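# Swap the two rack shelves, keeping every vial aboard

## Task

Exchange the positions of the wall rack's two removable shelves. Each vial must finish standing upright on the same shelf it began on, and both shelves must be pushed in all the way. Everything must stay put without the robot supporting it. At the end the grippers must release and move away.

## Robot and tools

Robot and frame. There are two arms, left_arm and right_arm. Every pose uses one world frame. Its origin is on the floor plane z = 0, directly under the point halfway between the arm bases, which sit 0.70 m higher. +x points forward (the way both arms face), +z points up, and left_arm is on the +y side. The arm names do not tell you which side of an image an arm appears on. The state line gives, for each gripper, end_effector_position in metres and end_effector_quat_wxyz. The printed position can be off from the true one, more so when the arm is stretched far.

Gripper geometry. The fingers point along the gripper's own +z axis and close along its y axis. The reported point lies between the finger pads when they are shut, just behind the tips. When the fingers close, the tips shift about 17 mm further along +z.

The 14-number row. This layout is shared by execute_actions rows and the move target. It is one flat list covering both arms, each value in [-1, 1]: dx, dy, dz, rx, ry, rz, opening for left_arm, then the same seven for right_arm. Always send all 14 numbers, even if one arm stays still. dx to rz are offsets, not poses, expressed in that gripper's own axes. They are measured from the gripper's pose in the most recent result that showed it. Before any result in the scene has shown it, and for the second or later call within one reply, they are measured from where the robot is when the action begins. A value of 1.0 equals 0.6 m of travel or 180 degrees of turn. rx, ry and rz together form a single rotation vector. Opening is absolute: +1 is fully open (0.145 m) and -1 is shut. A full close needs at least about 0.5 s.

execute_actions. The argument is actions, a list holding at most one item; an optional pictures boolean turns camera images on or off. An empty list sends nothing and just reports the state. An item with rows (1 to 15 rows) and steps (at most 15, default 15) drives the arms. Each step lasts 1/30 s, and each row is used for one step. If there are fewer rows than steps, the last row repeats. All rows share the same base pose; they do not add up. An item with only steps (up to 300) is a wait. It is counted from the previous result, so your reply time uses part of it. A refused call sends nothing.

move. The argument target is one 14-number row as above. speed is the top path speed in m/s, from 0.002 to 0.5 (default 0.25); turning is capped at twice that value in rad/s. Each gripper follows a straight line toward its target, and both paths finish together. A path takes 0.5 to 10 s and is cut off at 10 s even if the target has not been reached. Rotations take the shorter direction. Paths do not avoid obstacles or the other arm. Grippers lag, drift, and can briefly far exceed speed, especially with a nearly straight arm. The opening is applied at the start. The result adds a move: line with the ending (done, off_target, moving, held, fault) and any limits, plus each gripper's remaining distance. paced means the sent pose was clipped. held means some steps were blocked, and the arm may then speed up sharply. If the ending names only one arm, the other reached its pose and is at rest.

wait: seconds from 0 to 10; the robot receives nothing new. zoom_image: camera (cam_high or cam_low) and region [x0, y0, x1, y1] in pixels of that camera's 672x504 image, at most 504 by 504, with origin at the top-left corner. finished_scene: pass the current scene number. This cannot be undone, and its result reports whether the goal was met. Replying without any tool call ends everything.

Control behaviour. On each step, the commanded pose is clipped to within 70 mm and 16 degrees of the measured pose, and position wins over orientation if both cannot be met. After an action ends, an arm only finishes its last clipped pose, so long moves need follow-up calls; compare the reported pose with your goal. Zero offsets do not hold an arm still; they pull it back to the base pose. To keep an arm steady, send it the offset back to its desired pose in the first call of a reply, then zeros, always with its current opening. The simulation keeps running while you think.

Result lines. pose unreachable means the clearance check altered or blocked a command. HELD marks steps where your command was not fully sent. Hand target is where the controller is now steering each gripper. grip_measured is the actual finger opening on the opening scale. Joint positions and torques are also shown; torques carry offsets and noise. MOTOR HOT appears at 85 °C, and an OVER-TEMPERATURE FAULT stops the arm at 100 °C. A FAULT line means an arm stopped. Joint limits include a wrist pitch of -0.785 to 0.785 rad, and elbows stop just short of straight.

Gripping and care. To hold something, command an opening well below grip_measured; a lower value squeezes harder, up to about 10 N per pad on objects up to about 11 cm wide. Closing fast can press harder. Holding loads heats the motors, so do not hold longer than needed. Occasional tugs may pull on a held part or push loose items. Move slowly near contact: faster moves strike harder, and targets set beyond a surface press harder. Keep the shelves level so vials stay upright, and avoid drops, slips and slams. Never knock anything out of the work area, and keep the arms from hitting or pressing each other.

Each tool is called as a command line: name --argument value for each argument, lists and objects as JSON in quotes; but a table of rows of numbers goes row by row, as --pt "numbers of a row", without its own name.

## Session

execute_actions --actions '[]'

Scene clock: 0.00 s of 9600.00 s.
left_arm: end_effector_position=(+0.2704, +0.1511, +0.4485) grip_measured=+1.00 end_effector_quat_wxyz=(+0.007, +0.710, +0.002, +0.704) | right_arm: end_effector_position=(+0.2700, -0.1559, +0.4504) grip_measured=+1.00 end_effector_quat_wxyz=(-0.003, +0.704, -0.009, +0.710)
Joint positions: left_arm=[-0.437  0.329 -0.283  1.812  0.185 -0.27  -0.342  0.145] | right_arm=[-0.442  0.327 -0.271  1.808  0.186 -0.292 -0.347  0.145]
Joint velocities: left_arm=[-0.033 -0.055 -0.002 -0.002  0.037  0.022 -0.007 -0.   ] | right_arm=[ 0.011  0.011 -0.017 -0.017  0.007  0.051 -0.066  0.   ]
Joint torques (N m, as the arm reports them, + toward a larger angle): no reading
Motor temperatures (°C, as the motors report them): left_arm=[30 30 31 32 31 31 30] | right_arm=[29 29 28 31 31 28 29]
Hand target (left_arm): +0.270, +0.151, +0.448; +0.007, +0.710, +0.002, +0.704
Hand target (right_arm): +0.270, -0.156, +0.450; -0.003, +0.704, -0.009, +0.710

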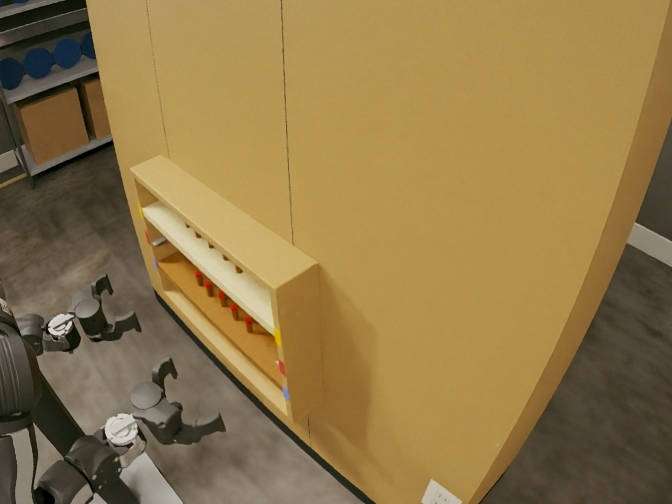

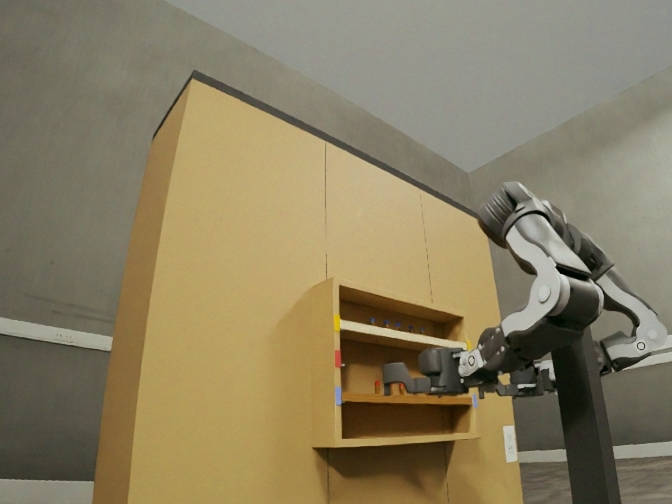

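zoom_image --camera "cam_low" --region '[305, 270, 435, 450]'

zoom_image --camera "cam_high" --region '[120, 140, 360, 440]'

zoom_image --camera "cam_high" --region '[60, 260, 240, 480]'

zoom_image --camera "cam_high" --region '[125, 150, 225, 310]'

zoom_image --camera "cam_high" --region '[220, 250, 330, 430]'

Region (305, 270, 435, 450) of cam_low's 672x504 image, scaled by 2.800, with more detail than that image has.

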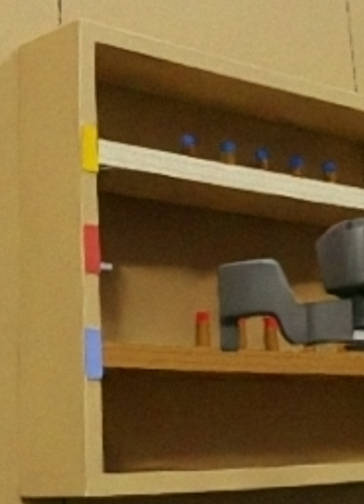

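Region (120, 140, 360, 440) of cam_high's 672x504 image, scaled by 1.680, with more detail than that image has; it fills the left 403 columns of this view, and the rest is white.

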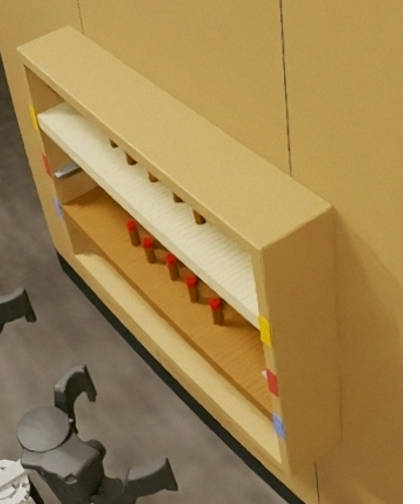

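Region (60, 260, 240, 480) of cam_high's 672x504 image, scaled by 2.291, with more detail than that image has; it fills the left 412 columns of this view, and the rest is white.

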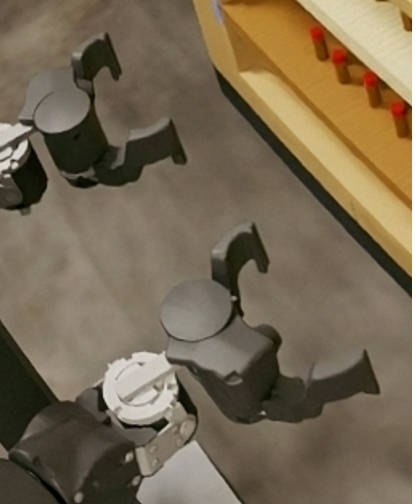

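Region (125, 150, 225, 310) of cam_high's 672x504 image, scaled by 3.150, with more detail than that image has; it fills the left 315 columns of this view, and the rest is white.

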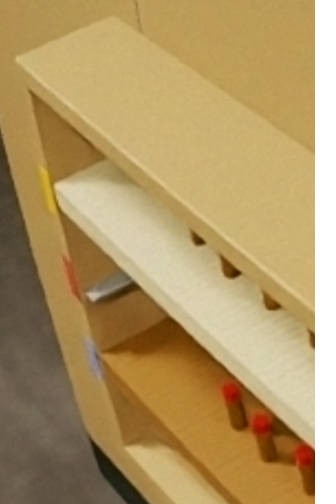

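Region (220, 250, 330, 430) of cam_high's 672x504 image, scaled by 2.800, with more detail than that image has.

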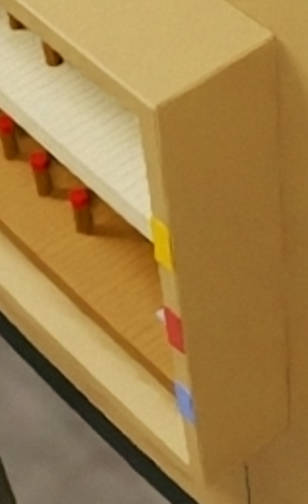

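move --target '[0.2225,-0.0264,0.1473,-0.0831,0.0872,0.4973,-0.4, 0.2184,0.0152,0.152,0.0893,0.0896,-0.4946,-0.4]' --speed 0.35

Scene clock: 75.00 s of 9600.00 s.
left_arm: end_effector_position=(+0.3577, +0.1680, +0.5820) grip_measured=-0.40 end_effector_quat_wxyz=(+0.408, -0.411, +0.573, -0.580) | right_arm: end_effector_position=(+0.3603, -0.1603, +0.5821) grip_measured=-0.40 end_effector_quat_wxyz=(+0.396, +0.404, +0.576, +0.589)
Joint positions: left_arm=[ 0.212  1.024 -0.517  1.957 -0.577  0.258 -0.03   0.046] | right_arm=[ 0.246  1.004 -0.543  1.939 -0.575  0.23  -0.027  0.046]
Joint velocities: left_arm=[ 0.099 -0.055 -0.017  0.002 -0.022  0.081  0.066 -0.   ] | right_arm=[ 0.033  0.011 -0.007  0.012  0.007 -0.11   0.022  0.   ]
Joint torques (N m, as the arm reports them, + toward a larger angle): left_arm=[ 5.21  3.42  2.98  1.48 -0.13 -0.07 -0.37] | right_arm=[ 3.96  3.89  3.18  2.55  0.    0.11 -0.3 ]
Motor temperatures (°C, as the motors report them): left_arm=[30 30 31 33 31 31 30] | right_arm=[29 29 28 32 31 28 29]
Hand target (left_arm): +0.358, +0.168, +0.581; +0.408, -0.411, +0.576, -0.577
Hand target (right_arm): +0.361, -0.161, +0.581; +0.396, +0.405, +0.579, +0.587
Off the commanded pose (left_arm): 0.002 m, 1 deg.
Off the commanded pose (right_arm): 0.008 m, 1 deg.
After step 90, 69.30 s passed at rest.
move: off_target (right_arm)

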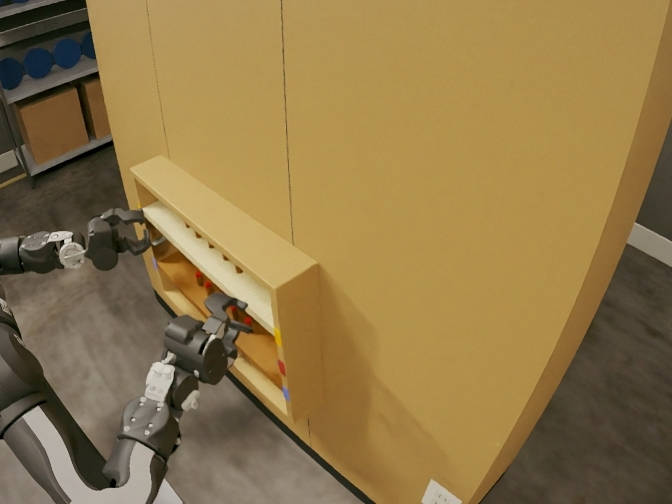

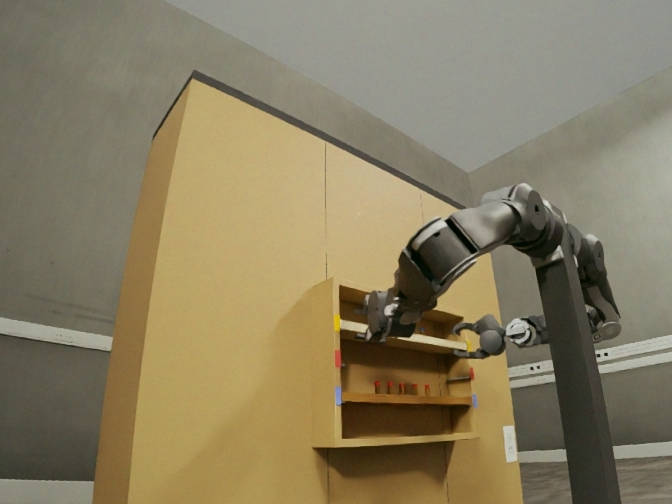

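zoom_image --camera "cam_low" --region '[430, 305, 530, 385]'

zoom_image --camera "cam_low" --region '[325, 280, 425, 370]'

Region (430, 305, 530, 385) of cam_low's 672x504 image, scaled by 5.040, with more detail than that image has; it fills the top 403 rows of this view, and the rest is white.

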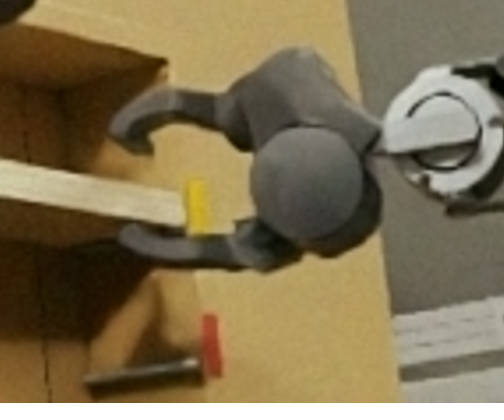

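Region (325, 280, 425, 370) of cam_low's 672x504 image, scaled by 5.040, with more detail than that image has; it fills the top 454 rows of this view, and the rest is white.

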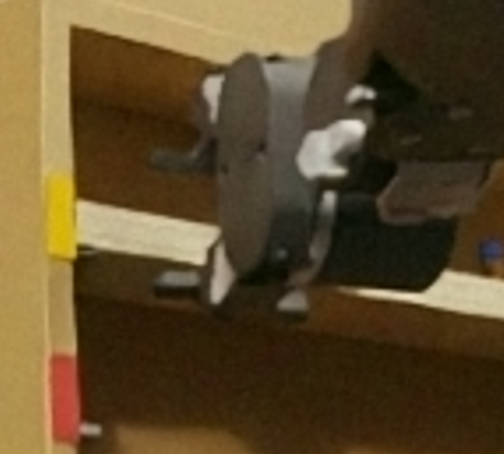

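move --target '[-0.0389,0.001,0.1114,-0.0008,0.0038,0.0011,-0.4, -0.0526,0.0005,0.1014,-0.0018,-0.0056,-0.0026,-0.4]' --speed 0.07

execute_actions --actions '[{"rows":[[0,0,0,0,0,0,-0.45,0,0,0,0,0,0,-0.45],[0,0,0,0,0,0,-0.5,0,0,0,0,0,0,-0.5],[0,0,0,0,0,0,-0.55,0,0,0,0,0,0,-0.55],[0,0,0,0,0,0,-0.59,0,0,0,0,0,0,-0.59],[0,0,0,0,0,0,-0.63,0,0,0,0,0,0,-0.63],[0,0,0,0,0,0,-0.66,0,0,0,0,0,0,-0.66],[0,0,0,0,0,0,-0.69,0,0,0,0,0,0,-0.69],[0,0,0,0,0,0,-0.715,0,0,0,0,0,0,-0.715],[0,0,0,0,0,0,-0.74,0,0,0,0,0,0,-0.74],[0,0,0,0,0,0,-0.765,0,0,0,0,0,0,-0.765],[0,0,0,0,0,0,-0.79,0,0,0,0,0,0,-0.79],[0,0,0,0,0,0,-0.83,0,0,0,0,0,0,-0.83],[0,0,0,0,0,0,-0.88,0,0,0,0,0,0,-0.88],[0,0,0,0,0,0,-0.94,0,0,0,0,0,0,-0.94],[0,0,0,0,0,0,-1,0,0,0,0,0,0,-1]],"steps":15}]'

Scene clock: 114.17 s of 9600.00 s.
left_arm: end_effector_position=(+0.4286, +0.1680, +0.5834) grip_measured=-0.40 end_effector_quat_wxyz=(+0.406, -0.408, +0.574, -0.583) | right_arm: end_effector_position=(+0.4283, -0.1691, +0.5840) grip_measured=-0.40 end_effector_quat_wxyz=(+0.406, +0.406, +0.569, +0.588)
Joint positions: left_arm=[ 0.552  0.814 -0.643  1.588 -0.622  0.094  0.05   0.046] | right_arm=[ 0.546  0.815 -0.64   1.583 -0.615  0.086  0.028  0.046]
Joint velocities: left_arm=[-0.011 -0.077  0.002 -0.002  0.022 -0.081 -0.022  0.   ] | right_arm=[-0.033  0.011 -0.012  0.002 -0.051  0.037  0.037  0.   ]
Joint torques (N m, as the arm reports them, + toward a larger angle): left_arm=[ 7.51  2.31  2.97  1.88 -0.01 -0.14 -0.38] | right_arm=[ 5.81  3.    3.06  2.99  0.1   0.07 -0.3 ]
Motor temperatures (°C, as the motors report them): left_arm=[30 30 32 32 31 31 30] | right_arm=[29 29 29 31 31 28 29]
Hand target (left_arm): +0.429, +0.167, +0.583; +0.405, -0.406, +0.577, -0.581
Hand target (right_arm): +0.428, -0.168, +0.583; +0.405, +0.406, +0.572, +0.587
Off the commanded pose (left_arm): 0.002 m, 0 deg.
Off the commanded pose (right_arm): 0.002 m, 1 deg.
After step 90, 34.90 s passed at rest.
move: done

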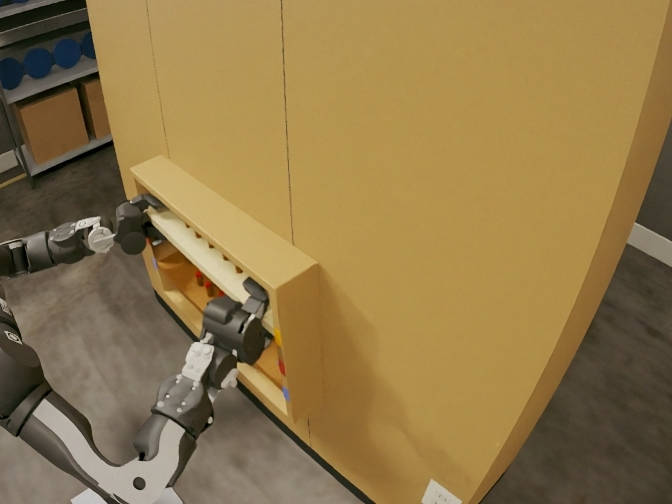

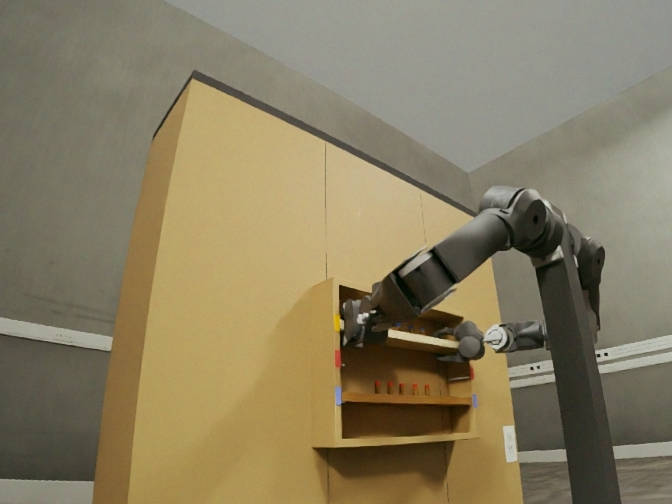

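Scene clock: 114.67 s of 9600.00 s.
left_arm: end_effector_position=(+0.4283, +0.1680, +0.5818) grip_measured=-0.76 end_effector_quat_wxyz=(+0.404, -0.409, +0.575, -0.581) | right_arm: end_effector_position=(+0.4282, -0.1691, +0.5833) grip_measured=-0.76 end_effector_quat_wxyz=(+0.406, +0.407, +0.569, +0.588)
Joint positions: left_arm=[ 0.549  0.814 -0.643  1.588 -0.62   0.094  0.053  0.018] | right_arm=[ 0.545  0.815 -0.64   1.583 -0.615  0.086  0.03   0.018]
Joint velocities: left_arm=[-0.011  0.011 -0.012 -0.007  0.037 -0.081 -0.007  0.   ] | right_arm=[-0.033  0.033 -0.002 -0.037 -0.051  0.081 -0.022  0.   ]
Joint torques (N m, as the arm reports them, + toward a larger angle): left_arm=[ 7.33  2.13  3.71  1.98 -0.05 -0.07 -0.63] | right_arm=[ 5.4   2.96  3.86  3.16  0.11  0.14 -0.46]
Motor temperatures (°C, as the motors report them): left_arm=[30 30 32 32 31 31 30] | right_arm=[29 29 29 31 31 28 29]
Hand target (left_arm): +0.429, +0.168, +0.583; +0.406, -0.408, +0.574, -0.583
Hand target (right_arm): +0.428, -0.169, +0.584; +0.406, +0.406, +0.569, +0.588
Off the commanded pose (left_arm): 0.002 m, 0 deg.
Off the commanded pose (right_arm): 0.001 m, 0 deg.
Steps of this call (steps 1 to 15: all 15 steps of this action). Readings (end_effector_position):
1: left_arm (+0.4286, +0.1680, +0.5834) | right_arm (+0.4283, -0.1691, +0.5840)
2: left_arm (+0.4286, +0.1680, +0.5834) | right_arm (+0.4283, -0.1691, +0.5840)
4: left_arm (+0.4286, +0.1680, +0.5834) | right_arm (+0.4283, -0.1691, +0.5840)
8: left_arm (+0.4286, +0.1680, +0.5830) | right_arm (+0.4283, -0.1691, +0.5840)
15: the state above

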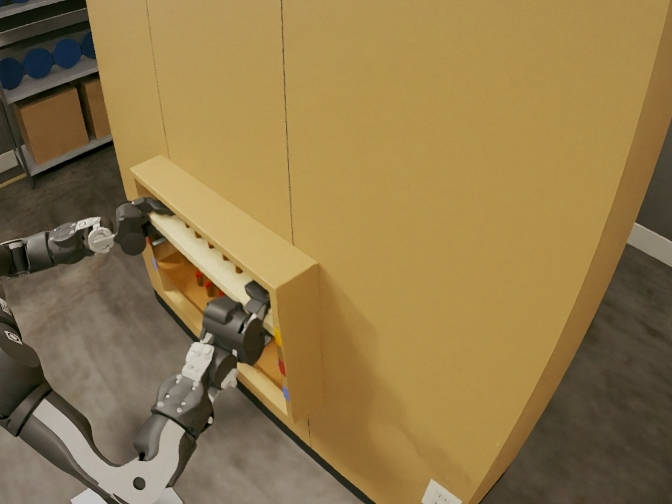

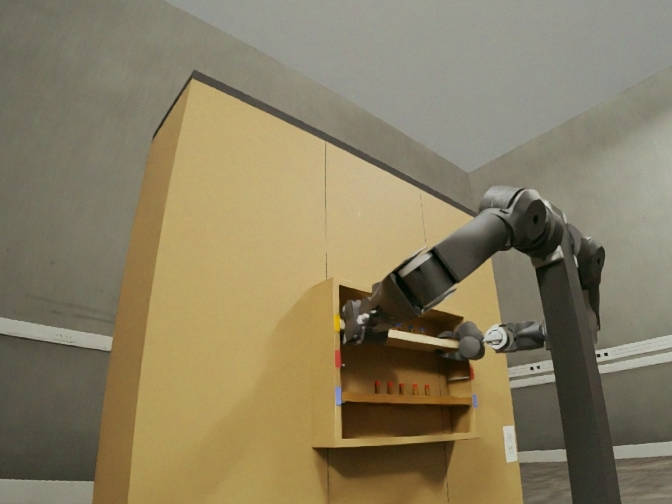

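move --target '[0.0525,-0.0282,-0.1458,0.011,0,0,-1, 0.053,0.0305,-0.1452,-0.011,0,0,-1]' --speed 0.05

move --target '[-0.0015,0.1,-0.0005,0.009,0,0,-1, -0.001,-0.101,-0.002,-0.009,0,0,-1]' --speed 0.06

Scene clock: 130.70 s of 9600.00 s.
left_arm: end_effector_position=(+0.3350, +0.1691, +0.5898) grip_measured=-0.76 end_effector_quat_wxyz=(+0.404, -0.411, +0.574, -0.582) | right_arm: end_effector_position=(+0.3353, -0.1688, +0.5920) grip_measured=-0.76 end_effector_quat_wxyz=(+0.406, +0.408, +0.569, +0.587)
Joint positions: left_arm=[ 0.074  1.112 -0.428  2.074 -0.533  0.294 -0.064  0.018] | right_arm=[ 0.067  1.101 -0.417  2.072 -0.541  0.286 -0.071  0.018]
Joint velocities: left_arm=[-0.055 -0.033  0.002 -0.012 -0.037  0.022 -0.095 -0.   ] | right_arm=[-0.055 -0.121 -0.007 -0.007 -0.022  0.007  0.037 -0.   ]
Joint torques (N m, as the arm reports them, + toward a larger angle): left_arm=[ 4.32  3.19  5.2   2.89 -0.16 -0.09 -1.08] | right_arm=[ 3.21  3.52  5.67  4.11  0.    0.13 -0.9 ]
Motor temperatures (°C, as the motors report them): left_arm=[30 30 32 32 31 31 30] | right_arm=[29 29 29 31 31 28 29]
Hand target (left_arm): +0.335, +0.169, +0.597; +0.411, -0.404, +0.566, -0.590
Hand target (right_arm): +0.335, -0.168, +0.600; +0.413, +0.400, +0.560, +0.596
Off the commanded pose (left_arm): 0.009 m, 2 deg.
Off the commanded pose (right_arm): 0.008 m, 2 deg.
After step 90, 10.90 s passed at rest.
move: off_target (left_arm, right_arm)

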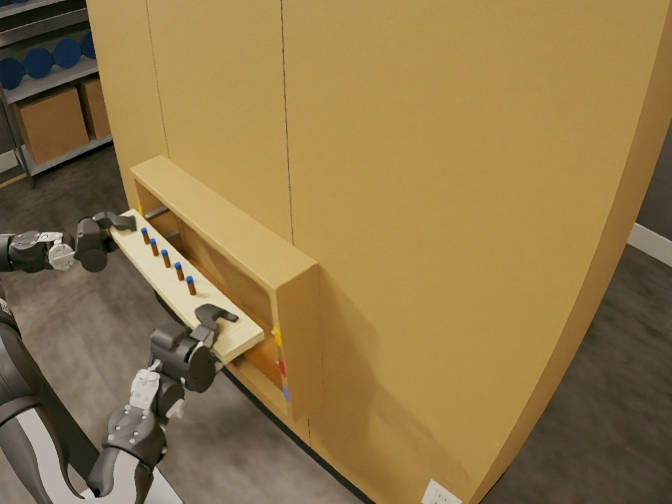

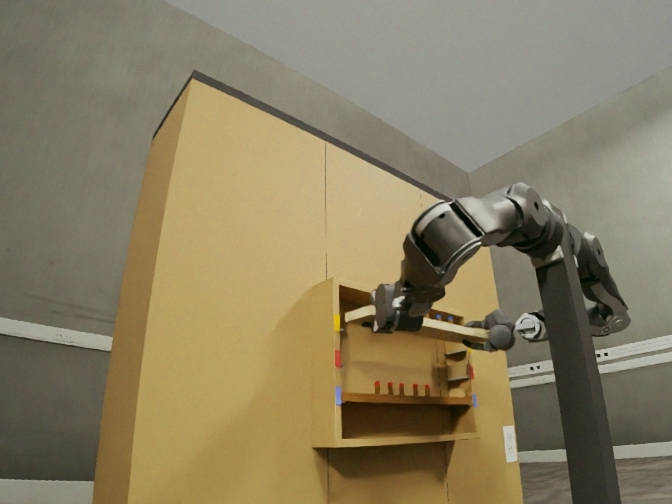

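Scene clock: 132.00 s of 9600.00 s.
left_arm: end_effector_position=(+0.3350, +0.1694, +0.5237) grip_measured=-0.76 end_effector_quat_wxyz=(+0.405, -0.412, +0.573, -0.581) | right_arm: end_effector_position=(+0.3350, -0.1697, +0.5254) grip_measured=-0.76 end_effector_quat_wxyz=(+0.407, +0.410, +0.568, +0.587)
Joint positions: left_arm=[-0.036  0.903 -0.447  1.86  -0.745  0.165 -0.19   0.018] | right_arm=[-0.044  0.892 -0.434  1.856 -0.751  0.155 -0.202  0.018]
Joint velocities: left_arm=[-0.055  0.033  0.002  0.007 -0.095 -0.051 -0.007 -0.   ] | right_arm=[-0.011  0.055  0.002 -0.007 -0.007 -0.051 -0.007 -0.   ]
Joint torques (N m, as the arm reports them, + toward a larger angle): left_arm=[ 4.56  2.45  4.68  2.76 -0.04 -0.14 -1.11] | right_arm=[ 3.09  3.18  4.84  3.99  0.08  0.03 -0.9 ]
Motor temperatures (°C, as the motors report them): left_arm=[30 30 32 32 31 31 30] | right_arm=[29 29 29 31 31 28 29]
Hand target (left_arm): +0.336, +0.170, +0.530; +0.412, -0.406, +0.564, -0.590
Hand target (right_arm): +0.336, -0.170, +0.532; +0.413, +0.404, +0.559, +0.595
Off the commanded pose (left_arm): 0.006 m, 2 deg.
Off the commanded pose (right_arm): 0.006 m, 2 deg.
move: off_target (left_arm, right_arm)

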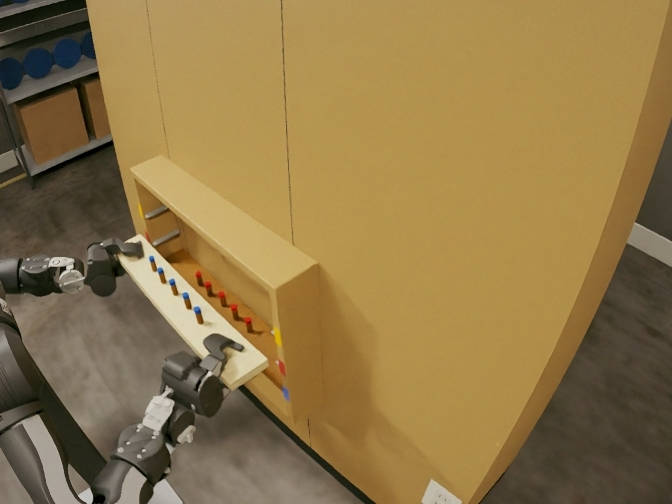

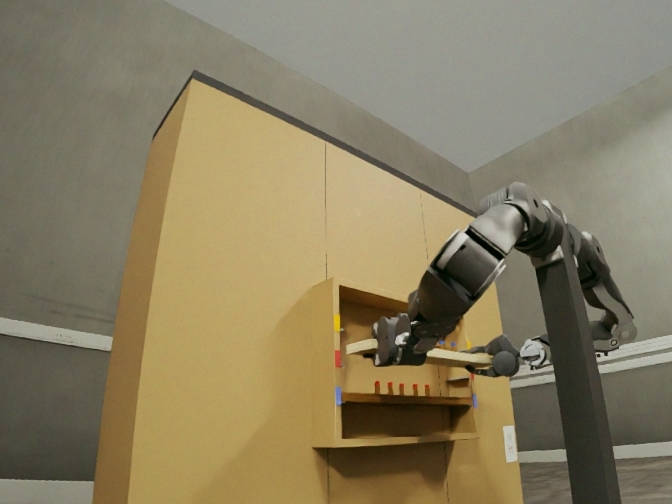

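move --target '[-0.0145,-0.005,0.0443,0.0065,0,0,-1, -0.016,0.0044,0.0439,-0.0065,0,0,-1]' --speed 0.03

Scene clock: 143.20 s of 9600.00 s.
left_arm: end_effector_position=(+0.3620, +0.1688, +0.5231) grip_measured=-0.76 end_effector_quat_wxyz=(+0.407, -0.410, +0.571, -0.583) | right_arm: end_effector_position=(+0.3619, -0.1705, +0.5247) grip_measured=-0.76 end_effector_quat_wxyz=(+0.409, +0.408, +0.566, +0.588)
Joint positions: left_arm=[ 0.085  0.807 -0.45   1.742 -0.786  0.095 -0.127  0.018] | right_arm=[ 0.077  0.801 -0.436  1.736 -0.788  0.082 -0.143  0.018]
Joint velocities: left_arm=[-0.033  0.033  0.002  0.002 -0.095  0.007  0.022 -0.   ] | right_arm=[-0.011 -0.011 -0.007 -0.002  0.037 -0.007  0.007  0.   ]
Joint torques (N m, as the arm reports them, + toward a larger angle): left_arm=[ 5.82  2.21  3.65  2.75  0.06 -0.15 -0.76] | right_arm=[ 4.28  2.95  3.9   3.96  0.16  0.04 -0.63]
Motor temperatures (°C, as the motors report them): left_arm=[30 30 32 32 31 31 31] | right_arm=[29 29 29 31 31 28 29]
Hand target (left_arm): +0.363, +0.168, +0.527; +0.409, -0.407, +0.567, -0.588
Hand target (right_arm): +0.363, -0.170, +0.528; +0.411, +0.405, +0.562, +0.593
Off the commanded pose (left_arm): 0.004 m, 1 deg.
Off the commanded pose (right_arm): 0.004 m, 1 deg.
After step 90, 7.03 s passed at rest.
move: off_target (left_arm, right_arm)

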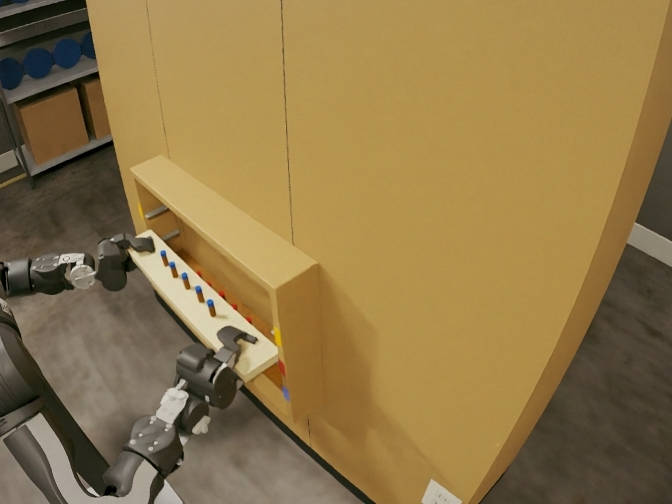

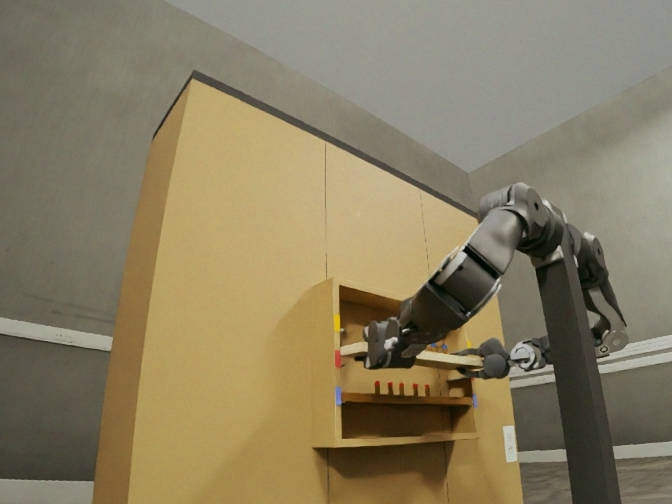

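move --target '[-0.0366,0.025,0.1044,0.001,0,0,-1, -0.0361,-0.0283,0.1045,-0.0017,0,0,-1]' --speed 0.05

execute_actions --actions '[{"rows":[[0,0,0,0,0,0,-1,0,0,0,0,0,0,-1],[0,0.001,0,0,0,0,-1,0,-0.001,0,0,0,0,-1],[0,0.001,0,0,0,0,-0.95,0,-0.001,0,0,0,0,-0.95],[0,0.001,0,0,0,0,-0.85,0,-0.001,0,0,0,0,-0.85],[0,0.001,0,0,0,0,-0.78,0,-0.001,0,0,0,0,-0.78],[0,0.001,0,0,0,0,-0.74,0,-0.001,0,0,0,0,-0.74],[0,0.001,0,0,0,0,-0.7,0,-0.001,0,0,0,0,-0.7],[0,0.001,0,0,0,0,-0.64,0,-0.001,0,0,0,0,-0.64],[0,0.001,0,0,0,0,-0.56,0,-0.001,0,0,0,0,-0.56],[0,0.001,0,0,0,0,-0.48,0,-0.001,0,0,0,0,-0.48],[0,0.001,0,0,0,0,-0.4,0,-0.001,0,0,0,0,-0.4]],"steps":13}]' --pictures false

move --target '[0.035,-0.0037,-0.099,0,0.002,0,-0.4, 0.035,0.005,-0.099,0,0.002,0,-0.4]' --speed 0.12

move --target '[-0.0005,0.1225,0,0,0,0,-0.4, -0.0005,-0.1235,-0.002,0,0,0,-0.4]' --speed 0.12

Scene clock: 179.17 s of 9600.00 s.
left_arm: end_effector_position=(+0.4284, +0.1685, +0.5073) grip_measured=-0.76 end_effector_quat_wxyz=(+0.407, -0.412, +0.573, -0.581) | right_arm: end_effector_position=(+0.4283, -0.1704, +0.5081) grip_measured=-0.76 end_effector_quat_wxyz=(+0.408, +0.410, +0.565, +0.588)
Joint positions: left_arm=[ 0.366  0.586 -0.477  1.347 -0.89  -0.083 -0.098  0.018] | right_arm=[ 0.36   0.579 -0.464  1.333 -0.893 -0.1   -0.125  0.018]
Joint velocities: left_arm=[-0.033  0.033 -0.002  0.007  0.051 -0.022  0.051  0.   ] | right_arm=[-0.121  0.011  0.002 -0.012  0.037 -0.037  0.007 -0.   ]
Joint torques (N m, as the arm reports them, + toward a larger angle): left_arm=[ 7.26  1.62  2.85  2.61  0.09 -0.16 -0.78] | right_arm=[ 5.39  2.47  2.88  3.64  0.17  0.06 -0.62]
Motor temperatures (°C, as the motors report them): left_arm=[30 30 32 32 31 31 31] | right_arm=[29 29 29 32 31 28 29]
Hand target (left_arm): +0.429, +0.168, +0.510; +0.408, -0.409, +0.570, -0.584
Hand target (right_arm): +0.428, -0.170, +0.509; +0.410, +0.407, +0.564, +0.590
Off the commanded pose (left_arm): 0.001 m, 0 deg.
Off the commanded pose (right_arm): 0.001 m, 0 deg.
After step 90, 31.37 s passed at rest.
move: done

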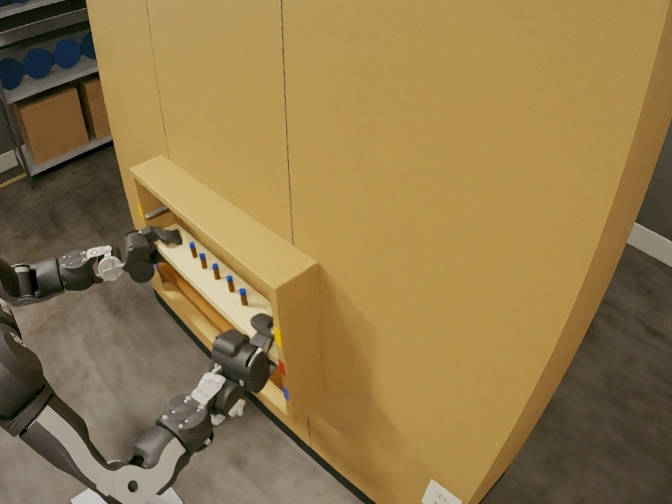

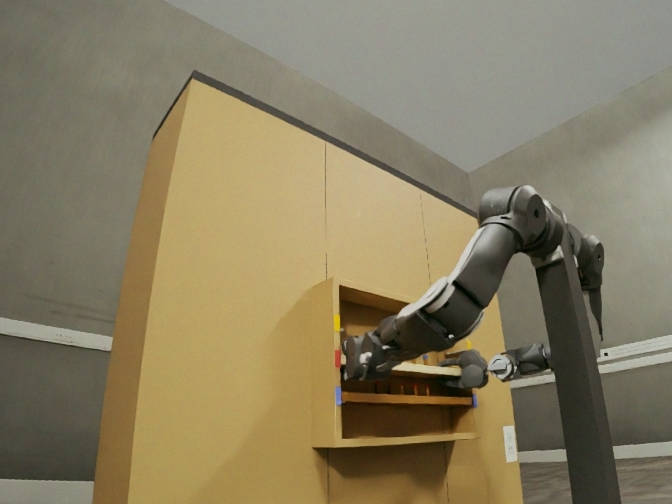

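Scene clock: 179.60 s of 9600.00 s.
left_arm: end_effector_position=(+0.4284, +0.1685, +0.5073) grip_measured=-0.40 end_effector_quat_wxyz=(+0.407, -0.412, +0.573, -0.581) | right_arm: end_effector_position=(+0.4283, -0.1705, +0.5080) grip_measured=-0.40 end_effector_quat_wxyz=(+0.408, +0.410, +0.565, +0.588)
Joint positions: left_arm=[ 0.366  0.586 -0.477  1.347 -0.89  -0.083 -0.098  0.045] | right_arm=[ 0.36   0.579 -0.464  1.333 -0.893 -0.1   -0.125  0.045]
Joint velocities: left_arm=[ 0.011 -0.033  0.017  0.012 -0.066  0.11  -0.037 -0.   ] | right_arm=[-0.011  0.011  0.007  0.002  0.022 -0.007 -0.051 -0.   ]
Joint torques (N m, as the arm reports them, + toward a larger angle): left_arm=[ 6.6   1.75  2.57  2.36  0.09 -0.07 -0.59] | right_arm=[ 5.14  2.6   2.69  3.57  0.19  0.12 -0.48]
Motor temperatures (°C, as the motors report them): left_arm=[30 30 32 32 31 31 31] | right_arm=[29 29 29 32 31 28 29]
Hand target (left_arm): +0.428, +0.168, +0.507; +0.407, -0.412, +0.573, -0.581
Hand target (right_arm): +0.428, -0.170, +0.507; +0.408, +0.410, +0.565, +0.588
Off the commanded pose (left_arm): 0.001 m, 0 deg.
Off the commanded pose (right_arm): 0.000 m, 0 deg.
Steps of this call (steps 1 to 13: all 13 steps of this action). Readings (end_effector_position):
1: left_arm (+0.4284, +0.1685, +0.5073) | right_arm (+0.4283, -0.1704, +0.5081)
2: left_arm (+0.4284, +0.1685, +0.5073) | right_arm (+0.4283, -0.1705, +0.5080)
4: left_arm (+0.4284, +0.1685, +0.5073) | right_arm (+0.4283, -0.1705, +0.5080)
8: left_arm (+0.4284, +0.1685, +0.5073) | right_arm (+0.4283, -0.1705, +0.5080)
13: the state above

Scene clock: 180.70 s of 9600.00 s.
left_arm: end_effector_position=(+0.3643, +0.1682, +0.5050) grip_measured=-0.40 end_effector_quat_wxyz=(+0.400, -0.413, +0.578, -0.579) | right_arm: end_effector_position=(+0.3646, -0.1699, +0.5061) grip_measured=-0.40 end_effector_quat_wxyz=(+0.403, +0.410, +0.571, +0.585)
Joint positions: left_arm=[ 0.055  0.711 -0.382  1.671 -0.874  0.009 -0.106  0.045] | right_arm=[ 0.051  0.704 -0.373  1.659 -0.877 -0.005 -0.131  0.045]
Joint velocities: left_arm=[ 0.055 -0.011  0.012  0.002 -0.037 -0.081 -0.037 -0.   ] | right_arm=[-0.077 -0.011 -0.007 -0.007  0.125  0.037 -0.037 -0.   ]
Joint torques (N m, as the arm reports them, + toward a larger angle): left_arm=[ 5.24  2.37  3.57  3.56  0.02  0.02 -0.7 ] | right_arm=[ 3.82  3.12  3.79  4.78  0.13  0.23 -0.58]
Motor temperatures (°C, as the motors report them): left_arm=[30 30 32 32 31 31 31] | right_arm=[29 29 29 32 31 28 29]
Hand target (left_arm): +0.365, +0.169, +0.509; +0.405, -0.411, +0.574, -0.581
Hand target (right_arm): +0.365, -0.171, +0.510; +0.408, +0.408, +0.567, +0.588
Off the commanded pose (left_arm): 0.005 m, 1 deg.
Off the commanded pose (right_arm): 0.004 m, 1 deg.
move: off_target (left_arm, right_arm)

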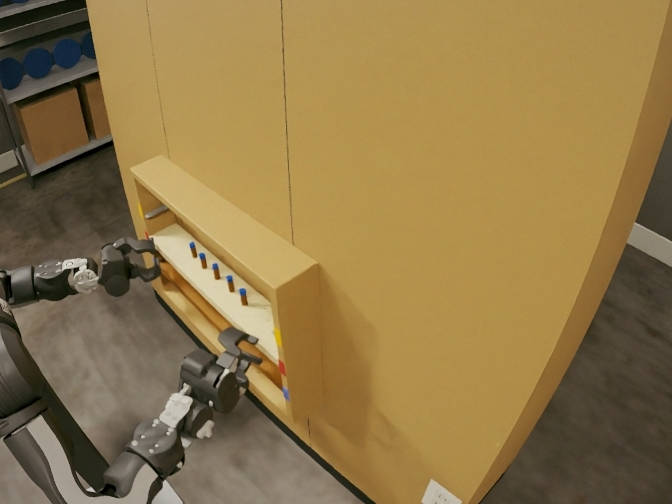

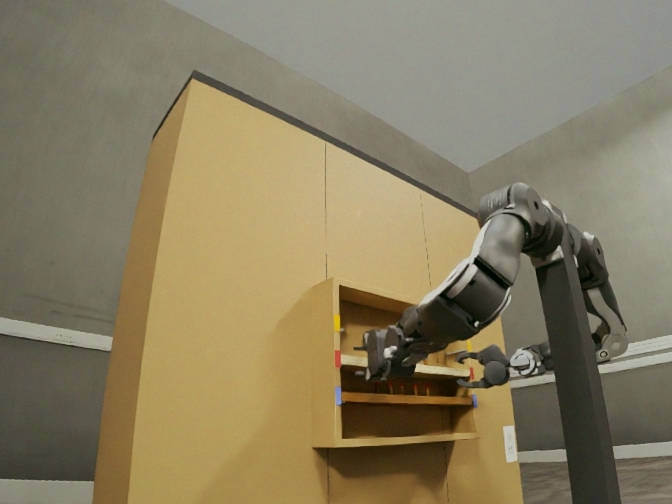

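Scene clock: 181.63 s of 9600.00 s.
left_arm: end_effector_position=(+0.3641, +0.1694, +0.4293) grip_measured=-0.40 end_effector_quat_wxyz=(+0.401, -0.416, +0.580, -0.574) | right_arm: end_effector_position=(+0.3640, -0.1713, +0.4295) grip_measured=-0.40 end_effector_quat_wxyz=(+0.403, +0.416, +0.572, +0.582)
Joint positions: left_arm=[ 0.085  0.57  -0.469  1.313 -0.999 -0.085 -0.367  0.045] | right_arm=[ 0.083  0.56  -0.458  1.295 -1.001 -0.103 -0.395  0.045]
Joint velocities: left_arm=[-0.055 -0.055 -0.002 -0.002 -0.022  0.037  0.007 -0.   ] | right_arm=[-0.033  0.011  0.002 -0.007 -0.022  0.037 -0.007  0.   ]
Joint torques (N m, as the arm reports them, + toward a larger angle): left_arm=[ 5.34  2.18  2.35  3.02  0.07 -0.15 -0.67] | right_arm=[ 3.86  2.91  2.4   4.25  0.17  0.04 -0.6 ]
Motor temperatures (°C, as the motors report them): left_arm=[30 30 32 32 31 31 31] | right_arm=[29 29 29 32 31 28 29]
Hand target (left_arm): +0.365, +0.169, +0.432; +0.402, -0.413, +0.578, -0.578
Hand target (right_arm): +0.364, -0.171, +0.432; +0.404, +0.412, +0.570, +0.585
Off the commanded pose (left_arm): 0.003 m, 1 deg.
Off the commanded pose (right_arm): 0.003 m, 1 deg.
move: done

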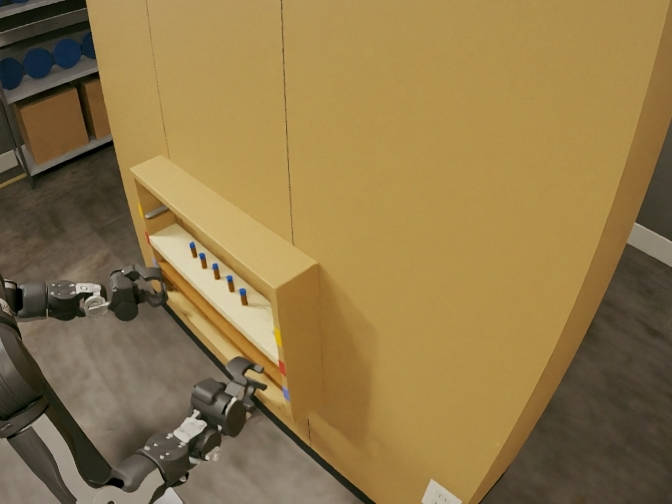

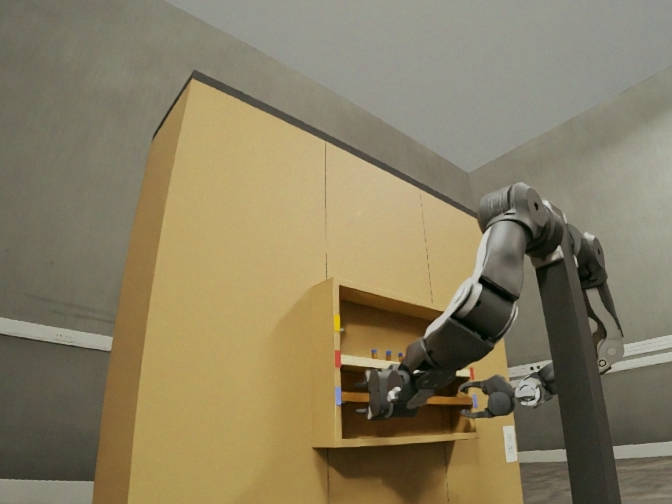

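move --target '[-0.0337,-0.0077,0.1028,0.0084,0.0023,0.0018,-0.4, -0.0323,0.0058,0.1035,-0.005,0.0037,-0.0025,-0.4]' --speed 0.07

execute_actions --actions '[{"rows":[[0,0,0,0,0,0,-0.46,0,0,0,0,0,0,-0.46],[0,0,0,0,0,0,-0.52,0,0,0,0,0,0,-0.52],[0,0,0,0,0,0,-0.57,0,0,0,0,0,0,-0.57],[0,0,0,0,0,0,-0.62,0,0,0,0,0,0,-0.62],[0,0,0,0,0,0,-0.66,0,0,0,0,0,0,-0.66],[0,0,0,0,0,0,-0.69,0,0,0,0,0,0,-0.69],[0,0,0,0,0,0,-0.72,0,0,0,0,0,0,-0.72],[0,0,0,0,0,0,-0.74,0,0,0,0,0,0,-0.74],[0,0,0,0,0,0,-0.76,0,0,0,0,0,0,-0.76],[0,0,0,0,0,0,-0.78,0,0,0,0,0,0,-0.78],[0,0,0,0,0,0,-0.81,0,0,0,0,0,0,-0.81],[0,0,0,0,0,0,-0.85,0,0,0,0,0,0,-0.85],[0,0,0,0,0,0,-0.9,0,0,0,0,0,0,-0.9],[0,0,0,0,0,0,-0.95,0,0,0,0,0,0,-0.95],[0,0,0,0,0,0,-1,0,0,0,0,0,0,-1]],"steps":15}]' --pictures false

move --target '[0.0527,-0.0275,-0.1459,0.011,0,0,-1, 0.0529,0.0285,-0.1455,-0.011,0,0,-1]' --speed 0.05

move --target '[0.004,-0.2725,0.0035,0.008,0,0,-1, 0.005,0.2733,0.0065,-0.008,0,0,-1]' --speed 0.07

Scene clock: 219.97 s of 9600.00 s.
left_arm: end_effector_position=(+0.4295, +0.1678, +0.4326) grip_measured=-0.40 end_effector_quat_wxyz=(+0.407, -0.408, +0.575, -0.580) | right_arm: end_effector_position=(+0.4293, -0.1689, +0.4325) grip_measured=-0.40 end_effector_quat_wxyz=(+0.404, +0.409, +0.571, +0.586)
Joint positions: left_arm=[ 0.396  0.436 -0.522  0.94  -1.039 -0.203 -0.402  0.045] | right_arm=[ 0.398  0.433 -0.517  0.925 -1.036 -0.22  -0.418  0.045]
Joint velocities: left_arm=[-0.033  0.055 -0.012 -0.012 -0.007 -0.037 -0.037 -0.   ] | right_arm=[-0.077 -0.033 -0.007 -0.007 -0.095 -0.051 -0.022  0.   ]
Joint torques (N m, as the arm reports them, + toward a larger angle): left_arm=[ 6.85  1.39  1.72  2.44  0.1  -0.14 -0.72] | right_arm=[ 5.22  2.25  1.75  3.54  0.24  0.05 -0.6 ]
Motor temperatures (°C, as the motors report them): left_arm=[30 30 32 32 31 31 31] | right_arm=[29 29 29 32 31 28 29]
Hand target (left_arm): +0.429, +0.167, +0.433; +0.406, -0.406, +0.575, -0.583
Hand target (right_arm): +0.429, -0.168, +0.432; +0.404, +0.407, +0.571, +0.588
Off the commanded pose (left_arm): 0.001 m, 0 deg.
Off the commanded pose (right_arm): 0.000 m, 0 deg.
After step 90, 34.13 s passed at rest.
move: done

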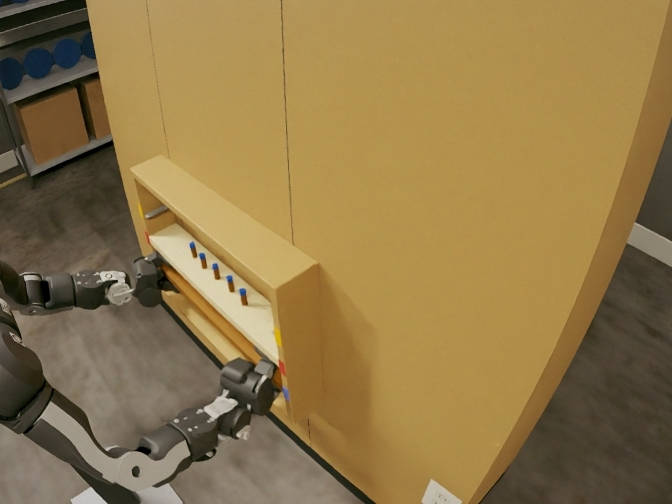

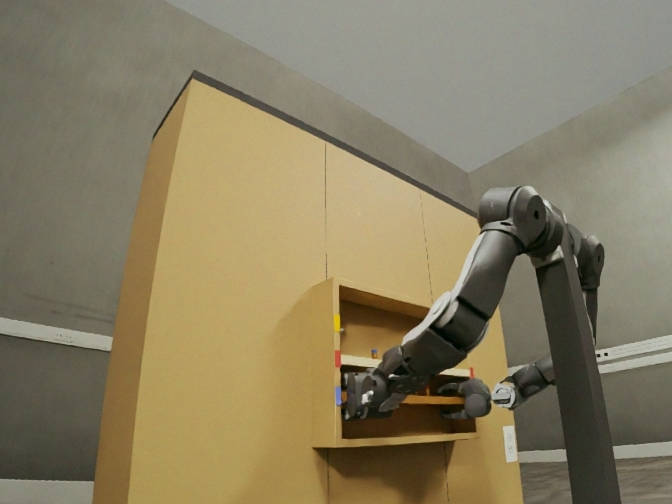

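Scene clock: 220.47 s of 9600.00 s.
left_arm: end_effector_position=(+0.4294, +0.1678, +0.4325) grip_measured=-0.76 end_effector_quat_wxyz=(+0.407, -0.408, +0.576, -0.580) | right_arm: end_effector_position=(+0.4294, -0.1690, +0.4326) grip_measured=-0.76 end_effector_quat_wxyz=(+0.404, +0.409, +0.571, +0.586)
Joint positions: left_arm=[ 0.396  0.436 -0.522  0.94  -1.039 -0.203 -0.402  0.018] | right_arm=[ 0.398  0.433 -0.517  0.925 -1.035 -0.22  -0.418  0.018]
Joint velocities: left_arm=[-0.033 -0.011  0.002 -0.002  0.022 -0.051  0.007  0.   ] | right_arm=[ 0.011 -0.033 -0.022 -0.007 -0.051  0.081 -0.007 -0.   ]
Joint torques (N m, as the arm reports them, + toward a larger angle): left_arm=[ 6.82  1.53  1.98  2.77  0.18 -0.06 -0.53] | right_arm=[ 5.34  2.45  1.95  4.    0.24  0.15 -0.44]
Motor temperatures (°C, as the motors report them): left_arm=[30 30 32 32 31 31 31] | right_arm=[29 29 29 32 31 28 29]
Hand target (left_arm): +0.429, +0.168, +0.433; +0.407, -0.408, +0.575, -0.580
Hand target (right_arm): +0.429, -0.169, +0.433; +0.404, +0.409, +0.571, +0.586
Off the commanded pose (left_arm): 0.000 m, 0 deg.
Off the commanded pose (right_arm): 0.000 m, 0 deg.
Steps of this call (steps 1 to 15: all 15 steps of this action). Readings (end_effector_position):
1: left_arm (+0.4295, +0.1678, +0.4326) | right_arm (+0.4293, -0.1689, +0.4325)
2: left_arm (+0.4295, +0.1678, +0.4326) | right_arm (+0.4293, -0.1689, +0.4325)
4: left_arm (+0.4295, +0.1678, +0.4326) | right_arm (+0.4293, -0.1689, +0.4325)
8: left_arm (+0.4295, +0.1678, +0.4326) | right_arm (+0.4293, -0.1689, +0.4325)
15: the state above

Scene clock: 222.83 s of 9600.00 s.
left_arm: end_effector_position=(+0.3342, +0.1686, +0.4398) grip_measured=-0.76 end_effector_quat_wxyz=(+0.406, -0.410, +0.574, -0.581) | right_arm: end_effector_position=(+0.3349, -0.1698, +0.4407) grip_measured=-0.76 end_effector_quat_wxyz=(+0.405, +0.409, +0.571, +0.586)
Joint positions: left_arm=[-0.06   0.63  -0.435  1.476 -0.992 -0.032 -0.391  0.018] | right_arm=[-0.057  0.63  -0.432  1.467 -0.986 -0.046 -0.402  0.018]
Joint velocities: left_arm=[ 0.055 -0.055 -0.002 -0.002  0.066 -0.022 -0.022 -0.   ] | right_arm=[-0.011  0.011 -0.012 -0.002 -0.066  0.007  0.022 -0.   ]
Joint torques (N m, as the arm reports them, + toward a larger angle): left_arm=[ 4.69  2.34  3.59  4.65  0.07 -0.08 -1.09] | right_arm=[ 3.25  3.02  4.04  5.86  0.16  0.13 -0.9 ]
Motor temperatures (°C, as the motors report them): left_arm=[30 30 32 32 31 31 31] | right_arm=[29 29 29 32 31 28 29]
Hand target (left_arm): +0.336, +0.169, +0.448; +0.413, -0.403, +0.565, -0.590
Hand target (right_arm): +0.337, -0.170, +0.449; +0.412, +0.402, +0.561, +0.594
Off the commanded pose (left_arm): 0.009 m, 2 deg.
Off the commanded pose (right_arm): 0.009 m, 2 deg.
move: off_target (left_arm, right_arm)

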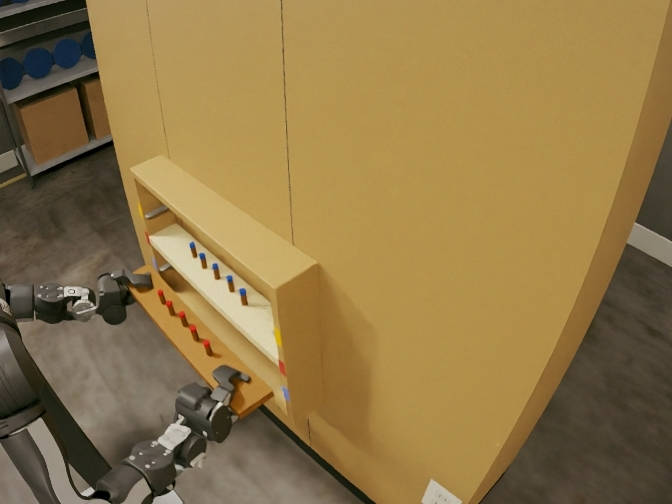

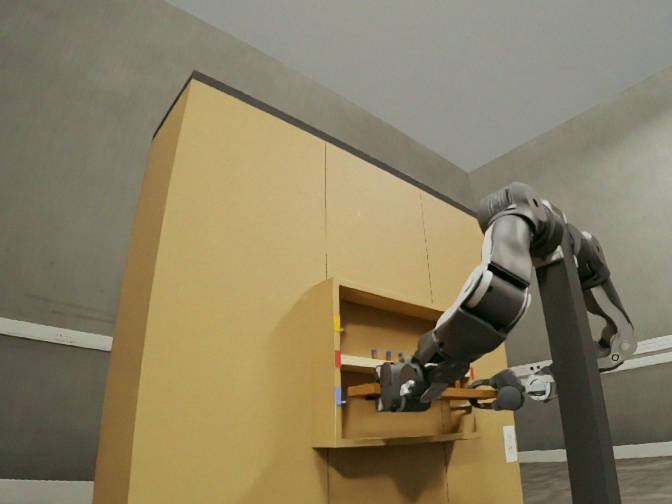

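Scene clock: 225.43 s of 9600.00 s.
left_arm: end_effector_position=(+0.3340, +0.1681, +0.5969) grip_measured=-0.76 end_effector_quat_wxyz=(+0.406, -0.412, +0.572, -0.581) | right_arm: end_effector_position=(+0.3358, -0.1671, +0.5990) grip_measured=-0.76 end_effector_quat_wxyz=(+0.407, +0.407, +0.571, +0.585)
Joint positions: left_arm=[-0.035  0.933 -0.2    2.1   -0.676  0.202  0.128  0.018] | right_arm=[-0.022  0.92  -0.198  2.091 -0.686  0.184  0.13   0.018]
Joint velocities: left_arm=[ 0.055 -0.011 -0.007  0.002  0.037  0.022 -0.007 -0.   ] | right_arm=[-0.055 -0.011 -0.007 -0.002  0.007 -0.037 -0.066  0.   ]
Joint torques (N m, as the arm reports them, + toward a larger angle): left_arm=[ 4.77  2.77  3.73  4.    0.07 -0.25 -0.77] | right_arm=[ 3.41  3.3   4.06  5.35  0.17 -0.06 -0.65]
Motor temperatures (°C, as the motors report them): left_arm=[30 30 32 32 31 31 31] | right_arm=[29 29 29 32 31 28 29]
Hand target (left_arm): +0.333, +0.165, +0.602; +0.406, -0.405, +0.569, -0.589
Hand target (right_arm): +0.335, -0.164, +0.605; +0.408, +0.399, +0.567, +0.594
Off the commanded pose (left_arm): 0.007 m, 1 deg.
Off the commanded pose (right_arm): 0.006 m, 1 deg.
move: off_target (left_arm, right_arm)

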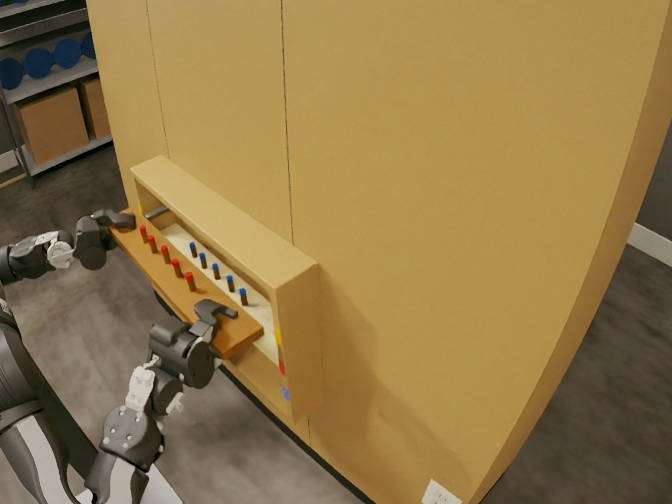

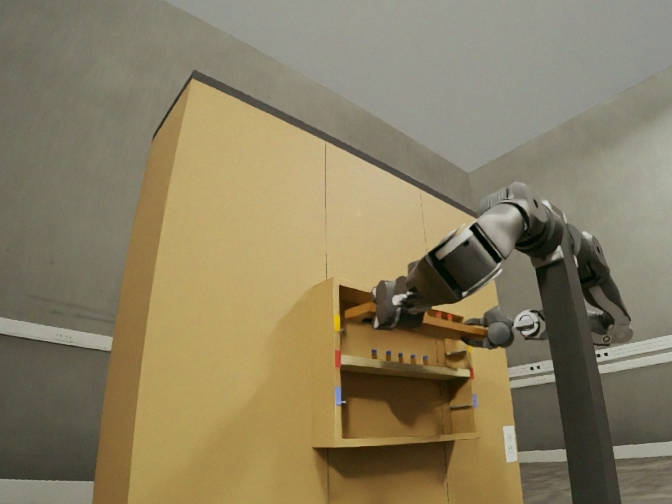

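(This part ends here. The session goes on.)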